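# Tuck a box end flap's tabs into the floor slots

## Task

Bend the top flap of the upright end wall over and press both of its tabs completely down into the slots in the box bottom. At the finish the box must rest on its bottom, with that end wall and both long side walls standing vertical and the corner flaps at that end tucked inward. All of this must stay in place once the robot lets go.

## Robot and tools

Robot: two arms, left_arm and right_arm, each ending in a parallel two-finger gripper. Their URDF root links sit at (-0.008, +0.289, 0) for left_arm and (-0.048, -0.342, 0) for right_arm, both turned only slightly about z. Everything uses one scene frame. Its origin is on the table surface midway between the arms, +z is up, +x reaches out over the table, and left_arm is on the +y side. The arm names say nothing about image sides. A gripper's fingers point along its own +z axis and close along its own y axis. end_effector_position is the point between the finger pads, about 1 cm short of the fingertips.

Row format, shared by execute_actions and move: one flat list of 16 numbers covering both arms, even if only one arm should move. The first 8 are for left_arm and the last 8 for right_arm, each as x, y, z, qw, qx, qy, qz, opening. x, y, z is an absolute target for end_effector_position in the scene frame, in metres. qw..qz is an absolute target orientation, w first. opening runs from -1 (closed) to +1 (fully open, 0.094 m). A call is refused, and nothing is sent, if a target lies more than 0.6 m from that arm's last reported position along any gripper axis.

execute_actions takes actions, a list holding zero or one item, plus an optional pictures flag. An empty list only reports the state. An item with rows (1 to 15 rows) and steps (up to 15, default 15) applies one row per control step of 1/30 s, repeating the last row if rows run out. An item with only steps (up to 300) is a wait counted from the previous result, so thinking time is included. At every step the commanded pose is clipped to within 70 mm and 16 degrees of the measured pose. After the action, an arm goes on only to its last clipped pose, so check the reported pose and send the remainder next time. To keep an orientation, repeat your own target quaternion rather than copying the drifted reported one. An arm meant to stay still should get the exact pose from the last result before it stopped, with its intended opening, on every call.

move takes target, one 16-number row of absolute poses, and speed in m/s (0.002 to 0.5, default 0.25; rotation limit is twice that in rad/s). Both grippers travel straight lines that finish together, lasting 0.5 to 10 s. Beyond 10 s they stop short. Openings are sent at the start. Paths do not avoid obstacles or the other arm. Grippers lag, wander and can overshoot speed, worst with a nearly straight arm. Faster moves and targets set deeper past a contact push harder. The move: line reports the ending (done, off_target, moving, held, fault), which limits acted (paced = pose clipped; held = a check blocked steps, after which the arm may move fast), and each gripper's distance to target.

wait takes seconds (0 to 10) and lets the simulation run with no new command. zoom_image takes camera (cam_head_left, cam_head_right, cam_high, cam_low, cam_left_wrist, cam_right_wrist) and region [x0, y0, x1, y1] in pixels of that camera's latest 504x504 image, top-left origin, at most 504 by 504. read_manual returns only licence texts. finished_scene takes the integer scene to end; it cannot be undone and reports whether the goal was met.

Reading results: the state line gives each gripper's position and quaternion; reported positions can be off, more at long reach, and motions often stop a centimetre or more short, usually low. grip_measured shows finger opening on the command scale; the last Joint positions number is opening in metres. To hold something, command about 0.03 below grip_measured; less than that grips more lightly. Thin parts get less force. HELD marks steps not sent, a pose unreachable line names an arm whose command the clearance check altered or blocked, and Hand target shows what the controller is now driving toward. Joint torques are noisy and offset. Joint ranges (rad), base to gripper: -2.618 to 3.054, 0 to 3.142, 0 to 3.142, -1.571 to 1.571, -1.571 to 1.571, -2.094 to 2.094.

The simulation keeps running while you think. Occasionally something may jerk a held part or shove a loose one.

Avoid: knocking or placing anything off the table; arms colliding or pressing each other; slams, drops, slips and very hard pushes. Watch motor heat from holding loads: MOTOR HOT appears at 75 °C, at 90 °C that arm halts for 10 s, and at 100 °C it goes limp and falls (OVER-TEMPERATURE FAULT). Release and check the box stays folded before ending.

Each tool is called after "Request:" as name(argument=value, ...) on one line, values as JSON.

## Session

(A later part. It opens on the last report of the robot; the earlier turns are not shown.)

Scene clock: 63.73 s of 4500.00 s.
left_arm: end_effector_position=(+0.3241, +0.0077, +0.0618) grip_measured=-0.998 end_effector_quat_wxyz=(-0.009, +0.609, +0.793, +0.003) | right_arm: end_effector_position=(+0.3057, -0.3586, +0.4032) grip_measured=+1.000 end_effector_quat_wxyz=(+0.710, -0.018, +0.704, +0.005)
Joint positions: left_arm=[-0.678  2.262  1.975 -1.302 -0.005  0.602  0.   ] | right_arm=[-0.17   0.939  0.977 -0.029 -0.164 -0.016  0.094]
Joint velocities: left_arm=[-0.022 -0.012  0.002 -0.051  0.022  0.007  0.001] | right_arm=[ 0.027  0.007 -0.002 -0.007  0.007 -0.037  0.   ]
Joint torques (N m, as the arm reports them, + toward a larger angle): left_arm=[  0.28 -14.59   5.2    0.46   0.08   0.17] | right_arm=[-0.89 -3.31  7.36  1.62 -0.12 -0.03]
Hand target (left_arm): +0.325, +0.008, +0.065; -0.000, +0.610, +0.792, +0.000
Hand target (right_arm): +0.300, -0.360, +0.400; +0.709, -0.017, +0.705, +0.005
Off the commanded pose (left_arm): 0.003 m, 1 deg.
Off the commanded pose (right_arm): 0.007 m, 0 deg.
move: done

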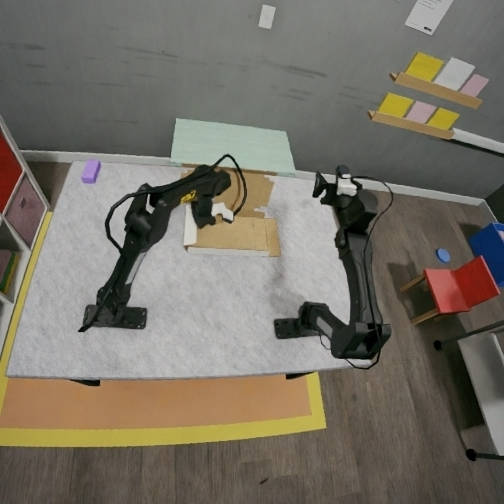

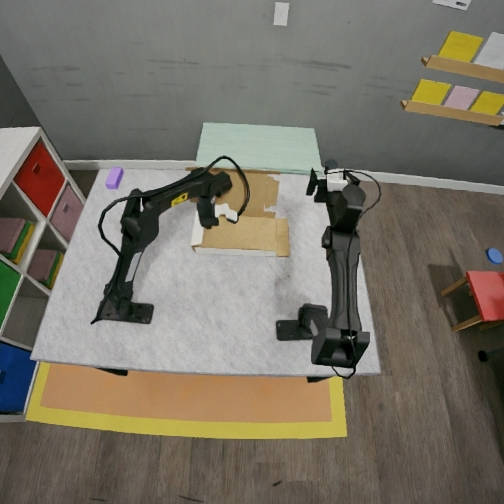

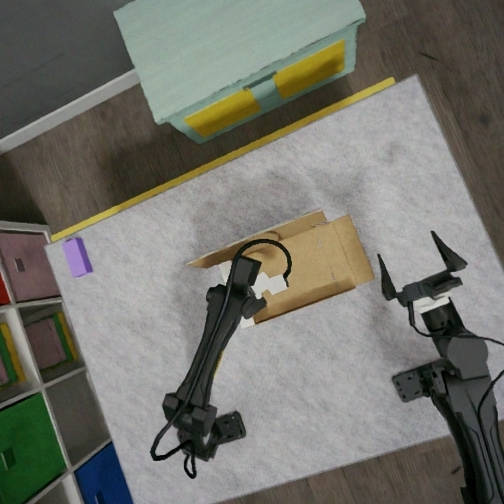

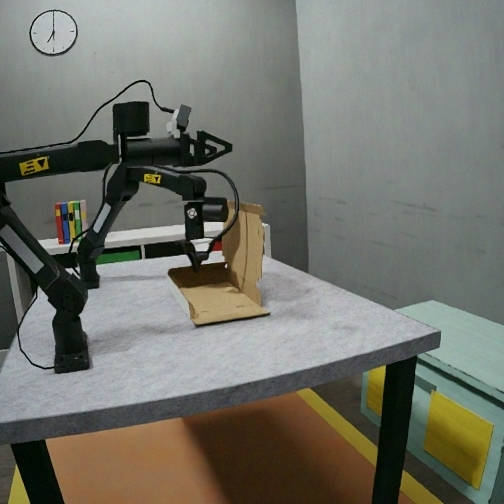

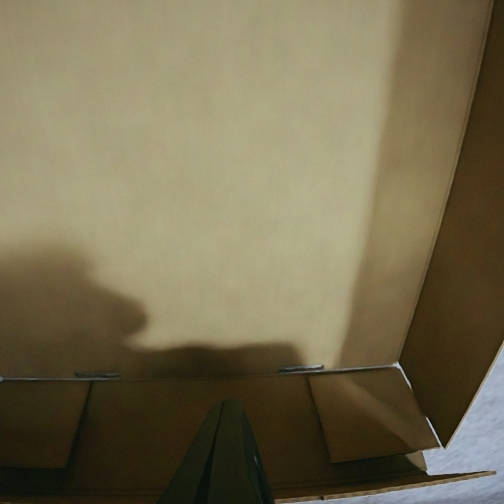

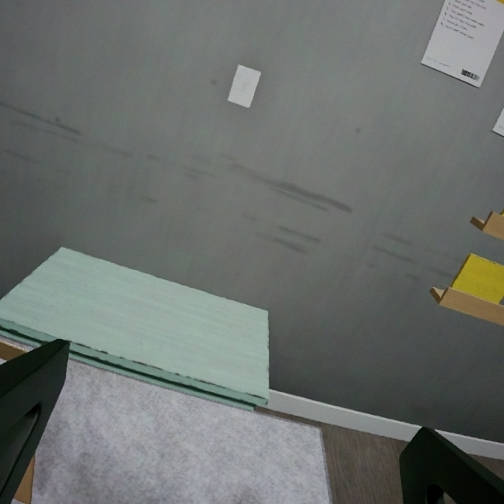

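Request:
move(target=[0.327,0.01,0.125,0,0.61,0.792,0,-1,0.3,-0.36,0.4,0.709,-0.017,0.705,0.005,1], speed=0.15)

Request:
move(target=[0.325,0.05,0.12,0,0.61,0.792,0,-1,0.3,-0.36,0.4,0.709,-0.017,0.705,0.005,1], speed=0.15)

Request:
move(target=[0.325,0.05,0.085,0,0.61,0.792,0,-1,0.3,-0.36,0.4,0.709,-0.017,0.705,0.005,1], speed=0.05)

Scene clock: 71.90 s of 4500.00 s.
left_arm: end_effector_position=(+0.3255, +0.0065, +0.1227) grip_measured=-0.998 end_effector_quat_wxyz=(+0.004, +0.611, +0.792, +0.002) | right_arm: end_effector_position=(+0.3057, -0.3586, +0.4032) grip_measured=+1.000 end_effector_quat_wxyz=(+0.710, -0.018, +0.704, +0.005)
Joint positions: left_arm=[-0.678  2.262  2.218 -1.519 -0.005  0.608  0.   ] | right_arm=[-0.17   0.939  0.977 -0.029 -0.164 -0.016  0.094]
Joint velocities: left_arm=[ 0.012 -0.012  0.002 -0.007  0.007 -0.022 -0.001] | right_arm=[ 0.002 -0.002  0.017  0.037  0.007  0.007  0.   ]
Joint torques (N m, as the arm reports them, + toward a larger angle): left_arm=[  0.9  -12.07   9.29   0.2    0.04   0.15] | right_arm=[-0.9  -3.31  7.36  1.62 -0.12 -0.03]
Hand target (left_arm): +0.327, +0.010, +0.125; +0.000, +0.610, +0.792, +0.000
Hand target (right_arm): +0.300, -0.360, +0.400; +0.709, -0.017, +0.705, +0.005
Off the commanded pose (left_arm): 0.004 m, 1 deg.
Off the commanded pose (right_arm): 0.007 m, 0 deg.
After step 90, 4.07 s passed at rest.
move: done

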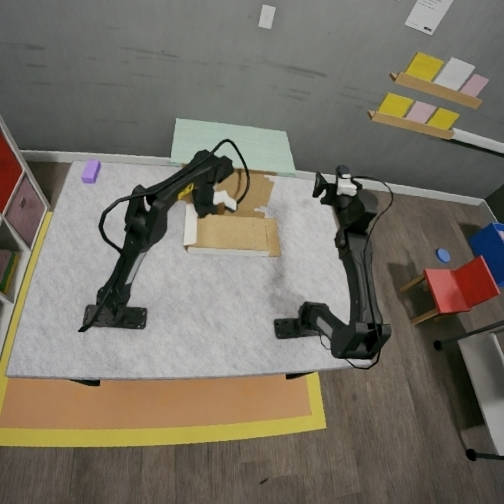

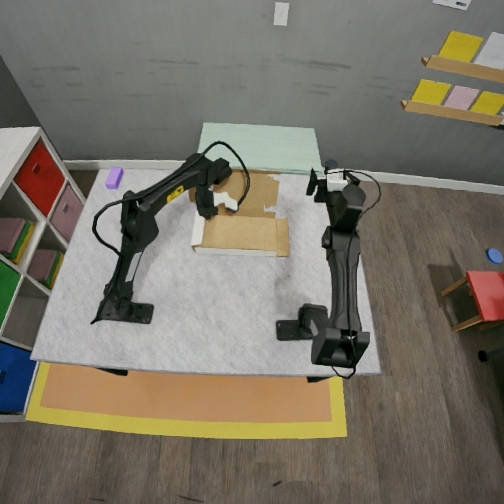

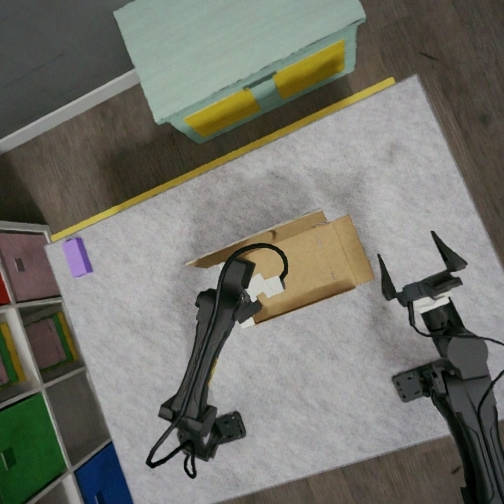

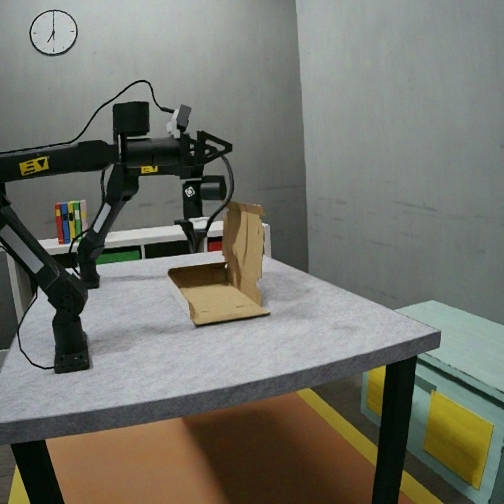

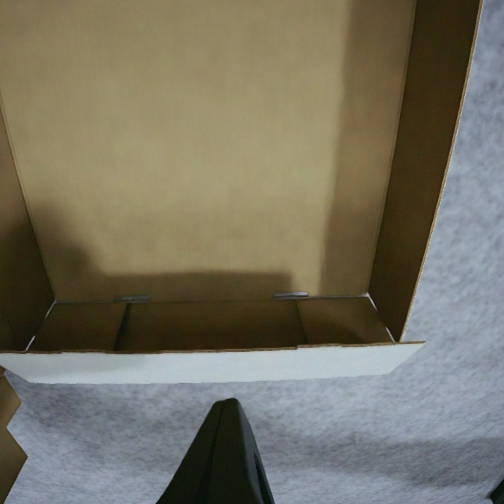

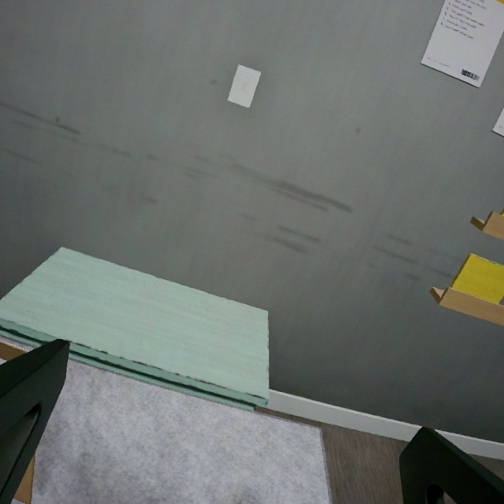

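Scene clock: 72.80 s of 4500.00 s.
left_arm: end_effector_position=(+0.3261, +0.0508, +0.1206) grip_measured=-0.998 end_effector_quat_wxyz=(-0.006, +0.606, +0.795, +0.003) | right_arm: end_effector_position=(+0.3057, -0.3586, +0.4032) grip_measured=+1.000 end_effector_quat_wxyz=(+0.710, -0.018, +0.704, +0.005)
Joint positions: left_arm=[-0.594  2.143  2.015 -1.454 -0.005  0.679  0.   ] | right_arm=[-0.17   0.939  0.977 -0.029 -0.164 -0.016  0.094]
Joint velocities: left_arm=[ 0.002 -0.007 -0.012  0.051 -0.007  0.037 -0.   ] | right_arm=[ 0.007  0.002 -0.002 -0.022  0.022 -0.037  0.   ]
Joint torques (N m, as the arm reports them, + toward a larger angle): left_arm=[  0.08 -12.8    5.19   0.49   0.02   0.15] | right_arm=[-0.9  -3.31  7.36  1.62 -0.12 -0.03]
Hand target (left_arm): +0.326, +0.050, +0.120; -0.000, +0.610, +0.792, +0.000
Hand target (right_arm): +0.300, -0.360, +0.400; +0.709, -0.017, +0.705, +0.005
Off the commanded pose (left_arm): 0.002 m, 1 deg.
Off the commanded pose (right_arm): 0.007 m, 0 deg.
move: done

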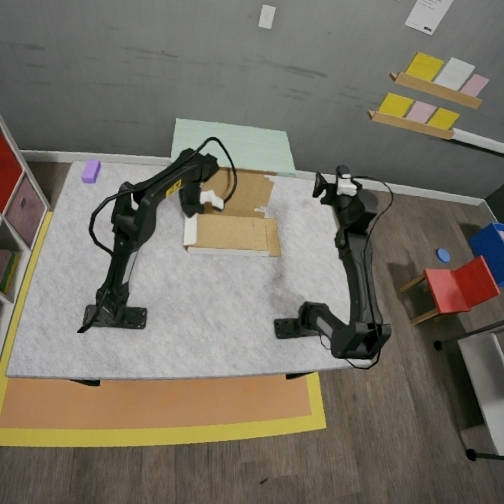

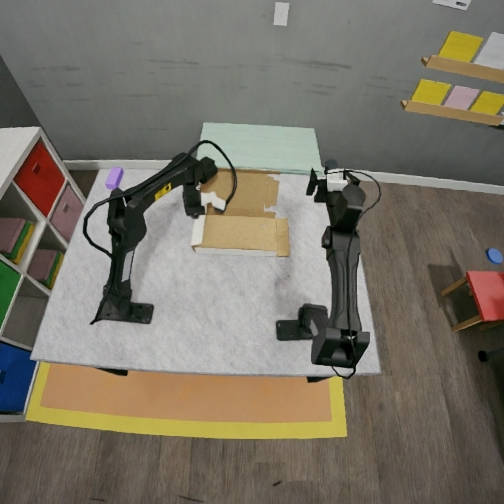

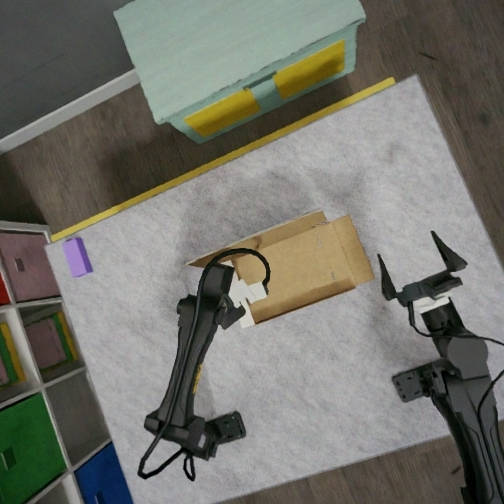

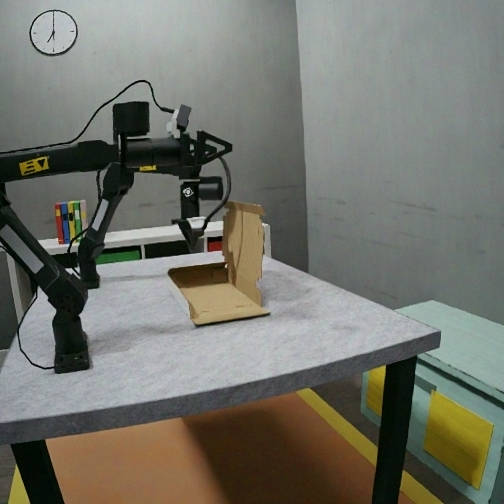

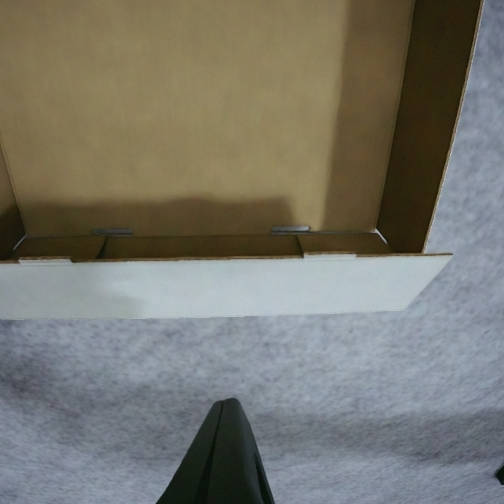

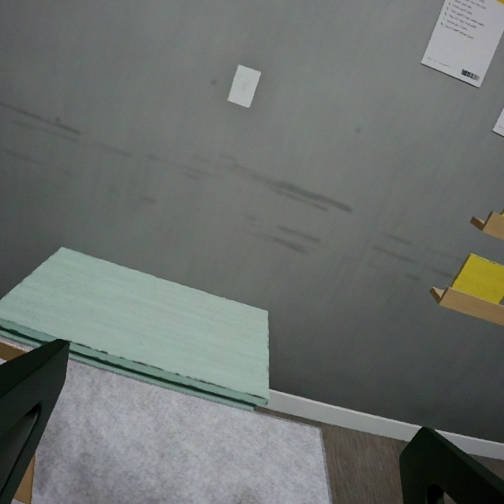

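Scene clock: 74.07 s of 4500.00 s.
left_arm: end_effector_position=(+0.3259, +0.0510, +0.0849) grip_measured=-0.998 end_effector_quat_wxyz=(-0.006, +0.606, +0.795, +0.003) | right_arm: end_effector_position=(+0.3057, -0.3586, +0.4032) grip_measured=+1.000 end_effector_quat_wxyz=(+0.710, -0.018, +0.704, +0.005)
Joint positions: left_arm=[-0.594  2.135  1.862 -1.308 -0.005  0.679  0.   ] | right_arm=[-0.17   0.939  0.977 -0.029 -0.164 -0.016  0.094]
Joint velocities: left_arm=[ 0.007 -0.002  0.007 -0.066  0.007 -0.022  0.001] | right_arm=[ 0.002 -0.002 -0.007  0.051 -0.022 -0.081  0.   ]
Joint torques (N m, as the arm reports them, + toward a larger angle): left_arm=[ -0.12 -12.83   5.24   0.46   0.04   0.15] | right_arm=[-0.89 -3.31  7.36  1.62 -0.12 -0.03]
Hand target (left_arm): +0.325, +0.050, +0.085; -0.000, +0.610, +0.792, +0.000
Hand target (right_arm): +0.300, -0.360, +0.400; +0.709, -0.017, +0.705, +0.005
Off the commanded pose (left_arm): 0.001 m, 1 deg.
Off the commanded pose (right_arm): 0.007 m, 0 deg.
move: done

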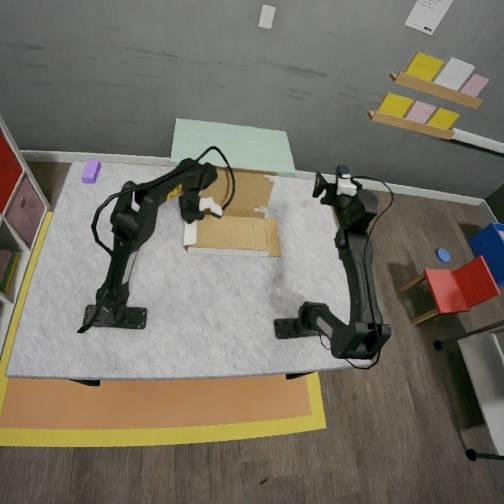

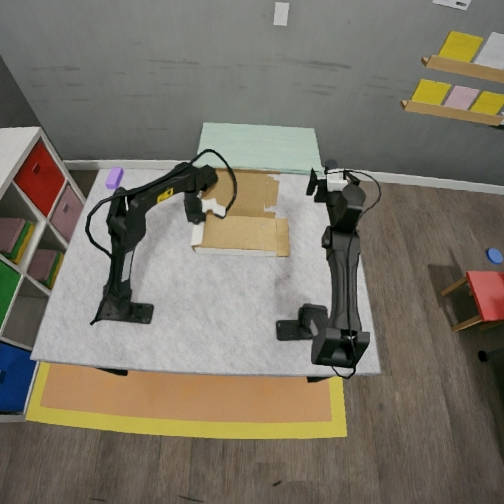

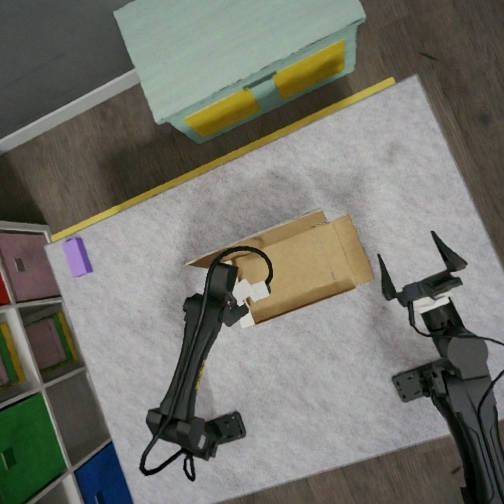

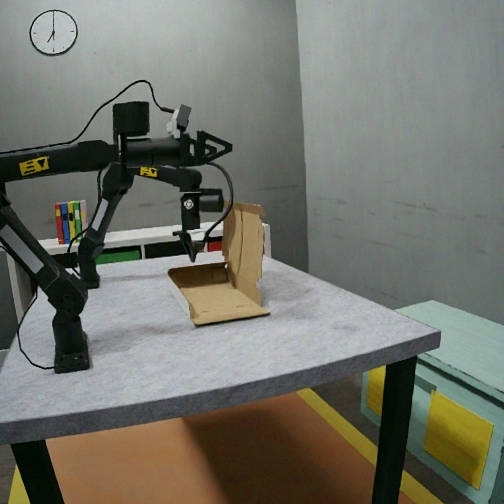

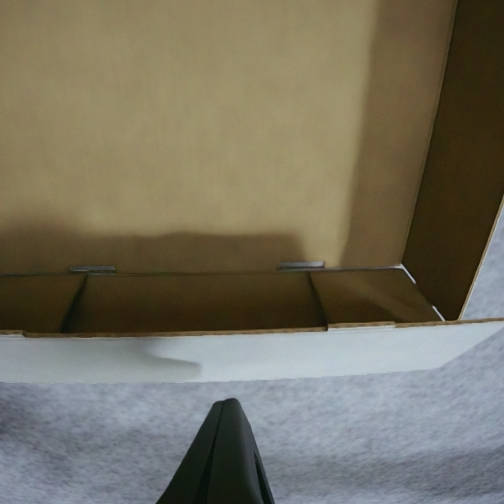

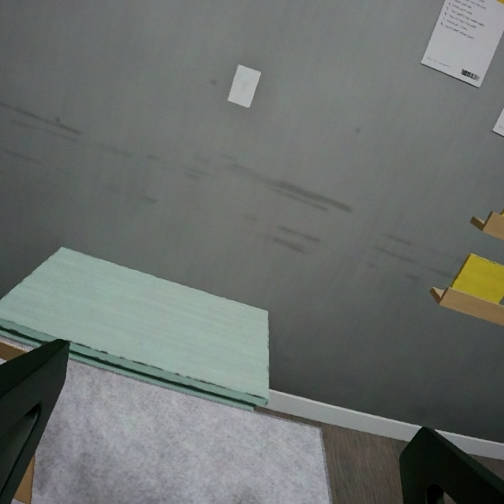

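Request:
move(target=[0.33,0.042,0.06,0,0.61,0.792,0,-1,0.3,-0.36,0.4,0.709,-0.017,0.705,0.005,1], speed=0.03)

Scene clock: 79.20 s of 4500.00 s.
left_arm: end_effector_position=(+0.3315, +0.0467, +0.0726) grip_measured=-0.998 end_effector_quat_wxyz=(+0.003, +0.607, +0.795, +0.003) | right_arm: end_effector_position=(+0.3057, -0.3586, +0.4032) grip_measured=+1.000 end_effector_quat_wxyz=(+0.710, -0.018, +0.704, +0.005)
Joint positions: left_arm=[-0.595  2.149  1.835 -1.25  -0.005  0.679  0.   ] | right_arm=[-0.17   0.939  0.977 -0.029 -0.164 -0.016  0.094]
Joint velocities: left_arm=[ 0.002 -0.007 -0.007 -0.007  0.007 -0.066 -0.001] | right_arm=[-0.012  0.002  0.002  0.037 -0.051  0.022  0.   ]
Joint torques (N m, as the arm reports them, + toward a larger angle): left_arm=[ -1.03 -10.64   4.94   0.64   0.06   0.05] | right_arm=[-0.89 -3.31  7.37  1.62 -0.12 -0.03]
Hand target (left_arm): +0.329, +0.042, +0.060; -0.000, +0.610, +0.792, -0.000
Hand target (right_arm): +0.300, -0.360, +0.400; +0.709, -0.017, +0.705, +0.005
Off the commanded pose (left_arm): 0.014 m, 1 deg.
Off the commanded pose (right_arm): 0.007 m, 0 deg.
After step 90, 1.00 s passed at rest.
move: off_target (left_arm)

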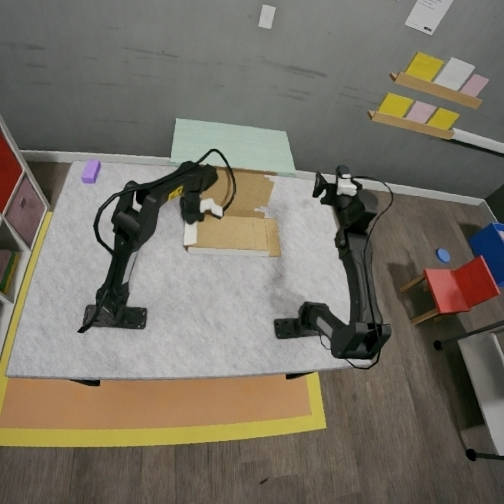

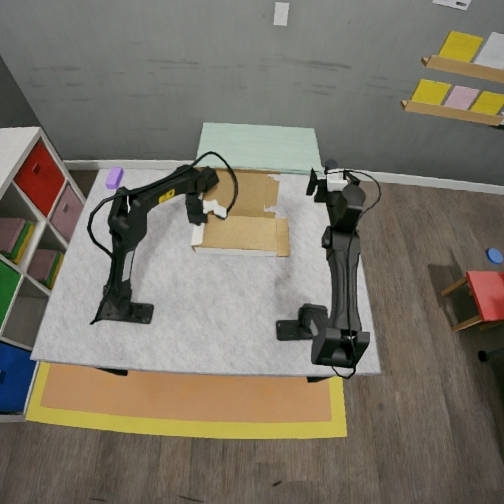

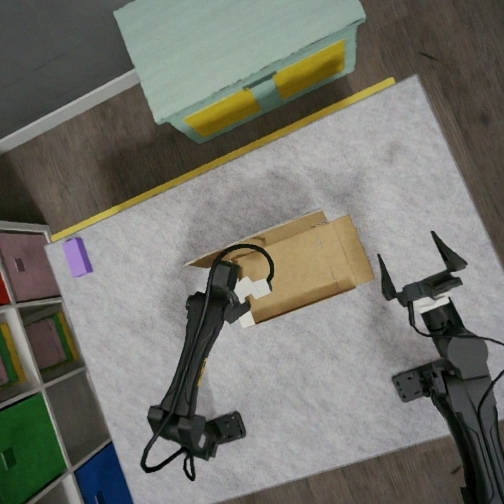

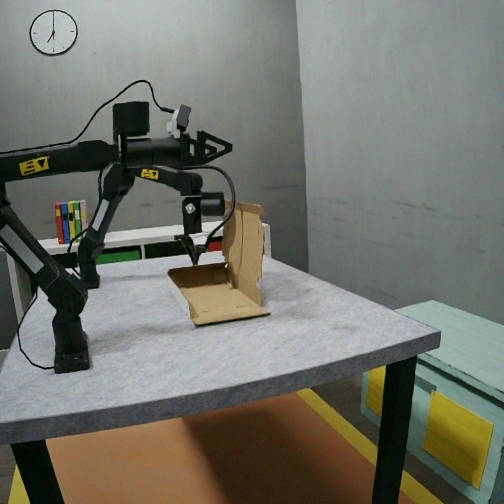

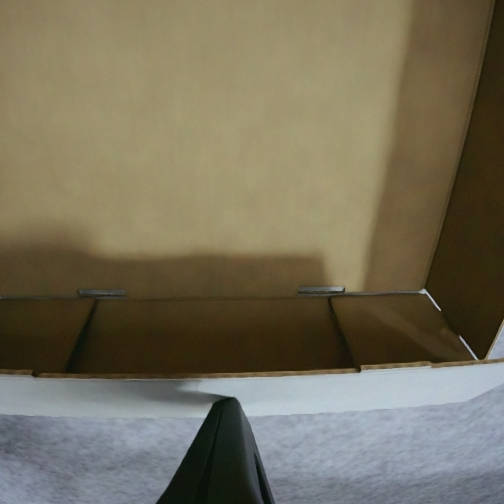

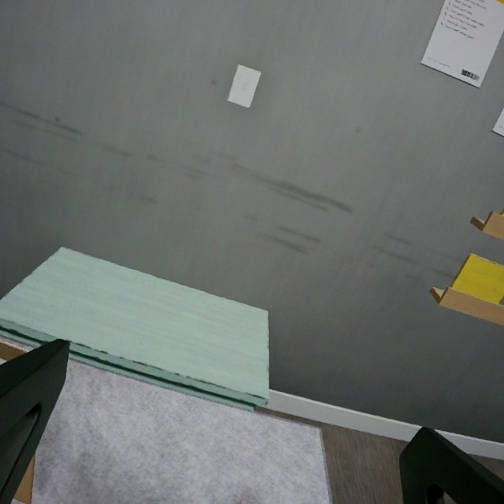

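Request:
move(target=[0.333,0.026,0.074,0,0.61,0.792,0,-1,0.3,-0.36,0.4,0.709,-0.017,0.705,0.005,1], speed=0.03)

Request:
move(target=[0.333,0.024,0.05,0,0.61,0.792,0,-1,0.3,-0.36,0.4,0.709,-0.017,0.705,0.005,1], speed=0.03)

Scene clock: 83.47 s of 4500.00 s.
left_arm: end_effector_position=(+0.3346, +0.0303, +0.0745) grip_measured=-0.998 end_effector_quat_wxyz=(+0.006, +0.611, +0.792, +0.003) | right_arm: end_effector_position=(+0.3057, -0.3586, +0.4032) grip_measured=+1.000 end_effector_quat_wxyz=(+0.710, -0.018, +0.704, +0.005)
Joint positions: left_arm=[-0.622  2.198  1.92  -1.282 -0.006  0.663  0.   ] | right_arm=[-0.17   0.939  0.977 -0.029 -0.164 -0.016  0.094]
Joint velocities: left_arm=[-0.002 -0.012  0.002 -0.037  0.007  0.037 -0.   ] | right_arm=[-0.032 -0.002  0.012 -0.007 -0.051 -0.022  0.   ]
Joint torques (N m, as the arm reports them, + toward a larger angle): left_arm=[ -0.64 -11.11   9.42   0.21   0.07   0.01] | right_arm=[-0.9  -3.31  7.36  1.62 -0.12 -0.03]
Hand target (left_arm): +0.333, +0.026, +0.074; +0.000, +0.610, +0.792, -0.000
Hand target (right_arm): +0.300, -0.360, +0.400; +0.709, -0.017, +0.705, +0.005
Off the commanded pose (left_arm): 0.005 m, 1 deg.
Off the commanded pose (right_arm): 0.007 m, 0 deg.
After step 90, 0.30 s passed at rest.
move: done

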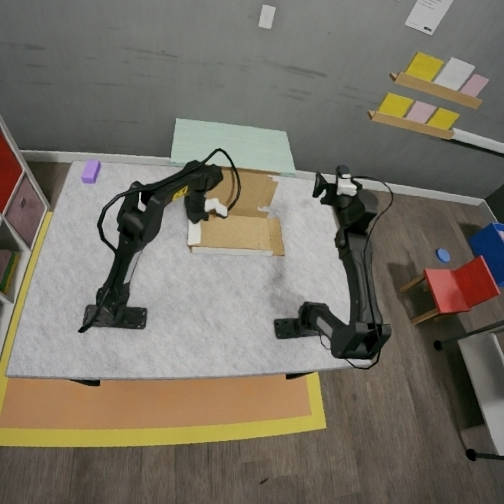

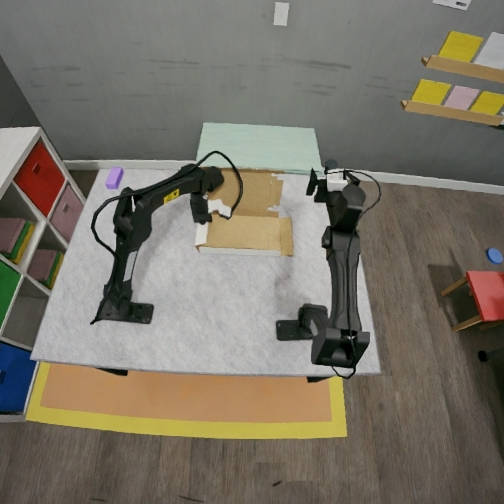

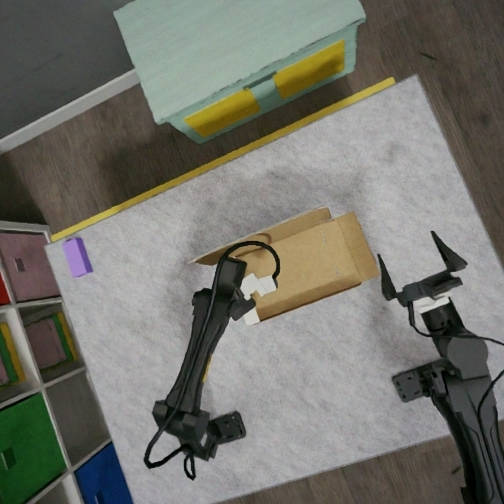

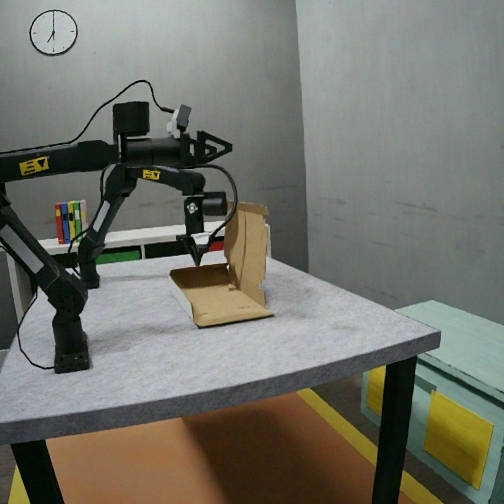

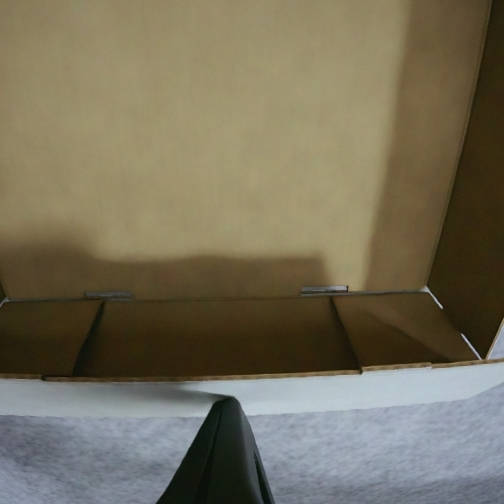

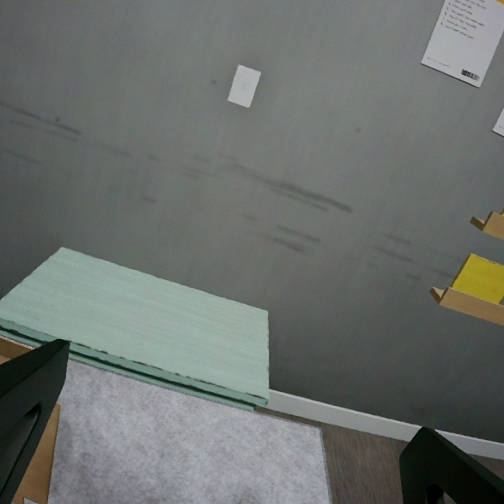

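Scene clock: 84.53 s of 4500.00 s.
left_arm: end_effector_position=(+0.3357, +0.0266, +0.0690) grip_measured=-0.998 end_effector_quat_wxyz=(+0.012, +0.611, +0.791, +0.003) | right_arm: end_effector_position=(+0.3057, -0.3586, +0.4032) grip_measured=+1.000 end_effector_quat_wxyz=(+0.710, -0.018, +0.704, +0.005)
Joint positions: left_arm=[-0.627  2.198  1.898 -1.247 -0.006  0.66   0.   ] | right_arm=[-0.17   0.939  0.977 -0.029 -0.164 -0.016  0.094]
Joint velocities: left_arm=[ 0.017 -0.007 -0.017  0.037  0.037 -0.066  0.   ] | right_arm=[-0.017 -0.012 -0.002  0.051 -0.095 -0.022  0.   ]
Joint torques (N m, as the arm reports them, + toward a larger angle): left_arm=[ -0.72 -10.2    4.57   0.67   0.05  -0.03] | right_arm=[-0.89 -3.31  7.36  1.62 -0.12 -0.03]
Hand target (left_arm): +0.332, +0.025, +0.050; -0.001, +0.610, +0.792, +0.000
Hand target (right_arm): +0.300, -0.360, +0.400; +0.709, -0.017, +0.705, +0.005
Off the commanded pose (left_arm): 0.019 m, 1 deg.
Off the commanded pose (right_arm): 0.007 m, 0 deg.
move: off_target (left_arm)

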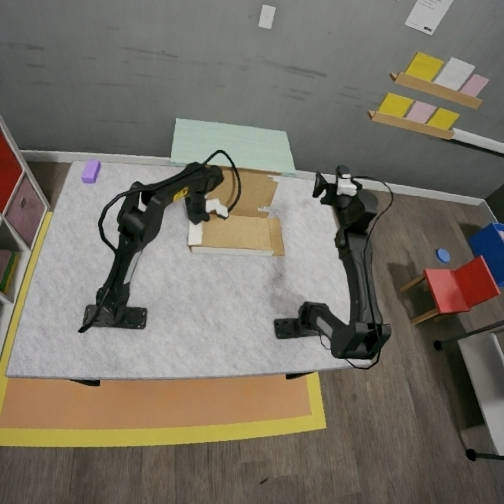

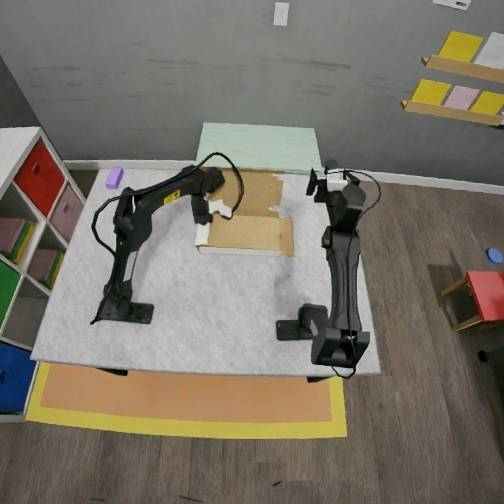

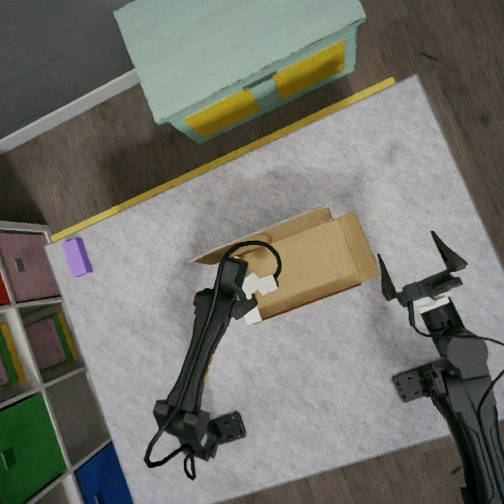

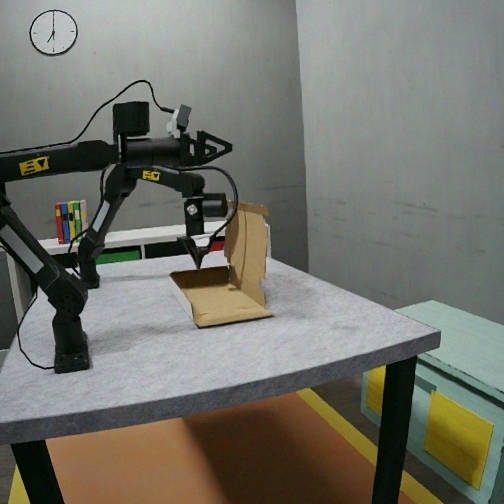

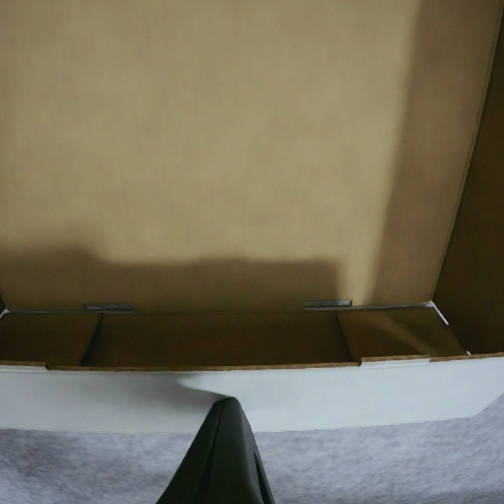

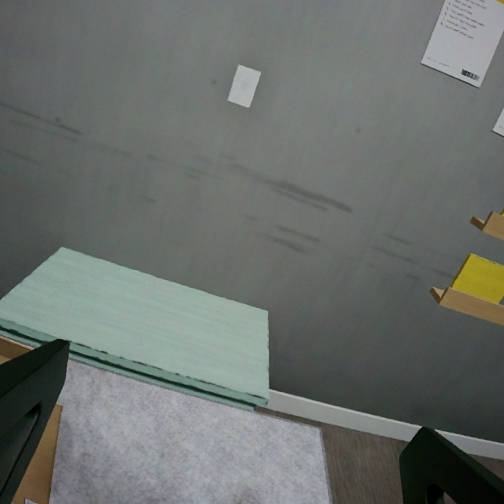

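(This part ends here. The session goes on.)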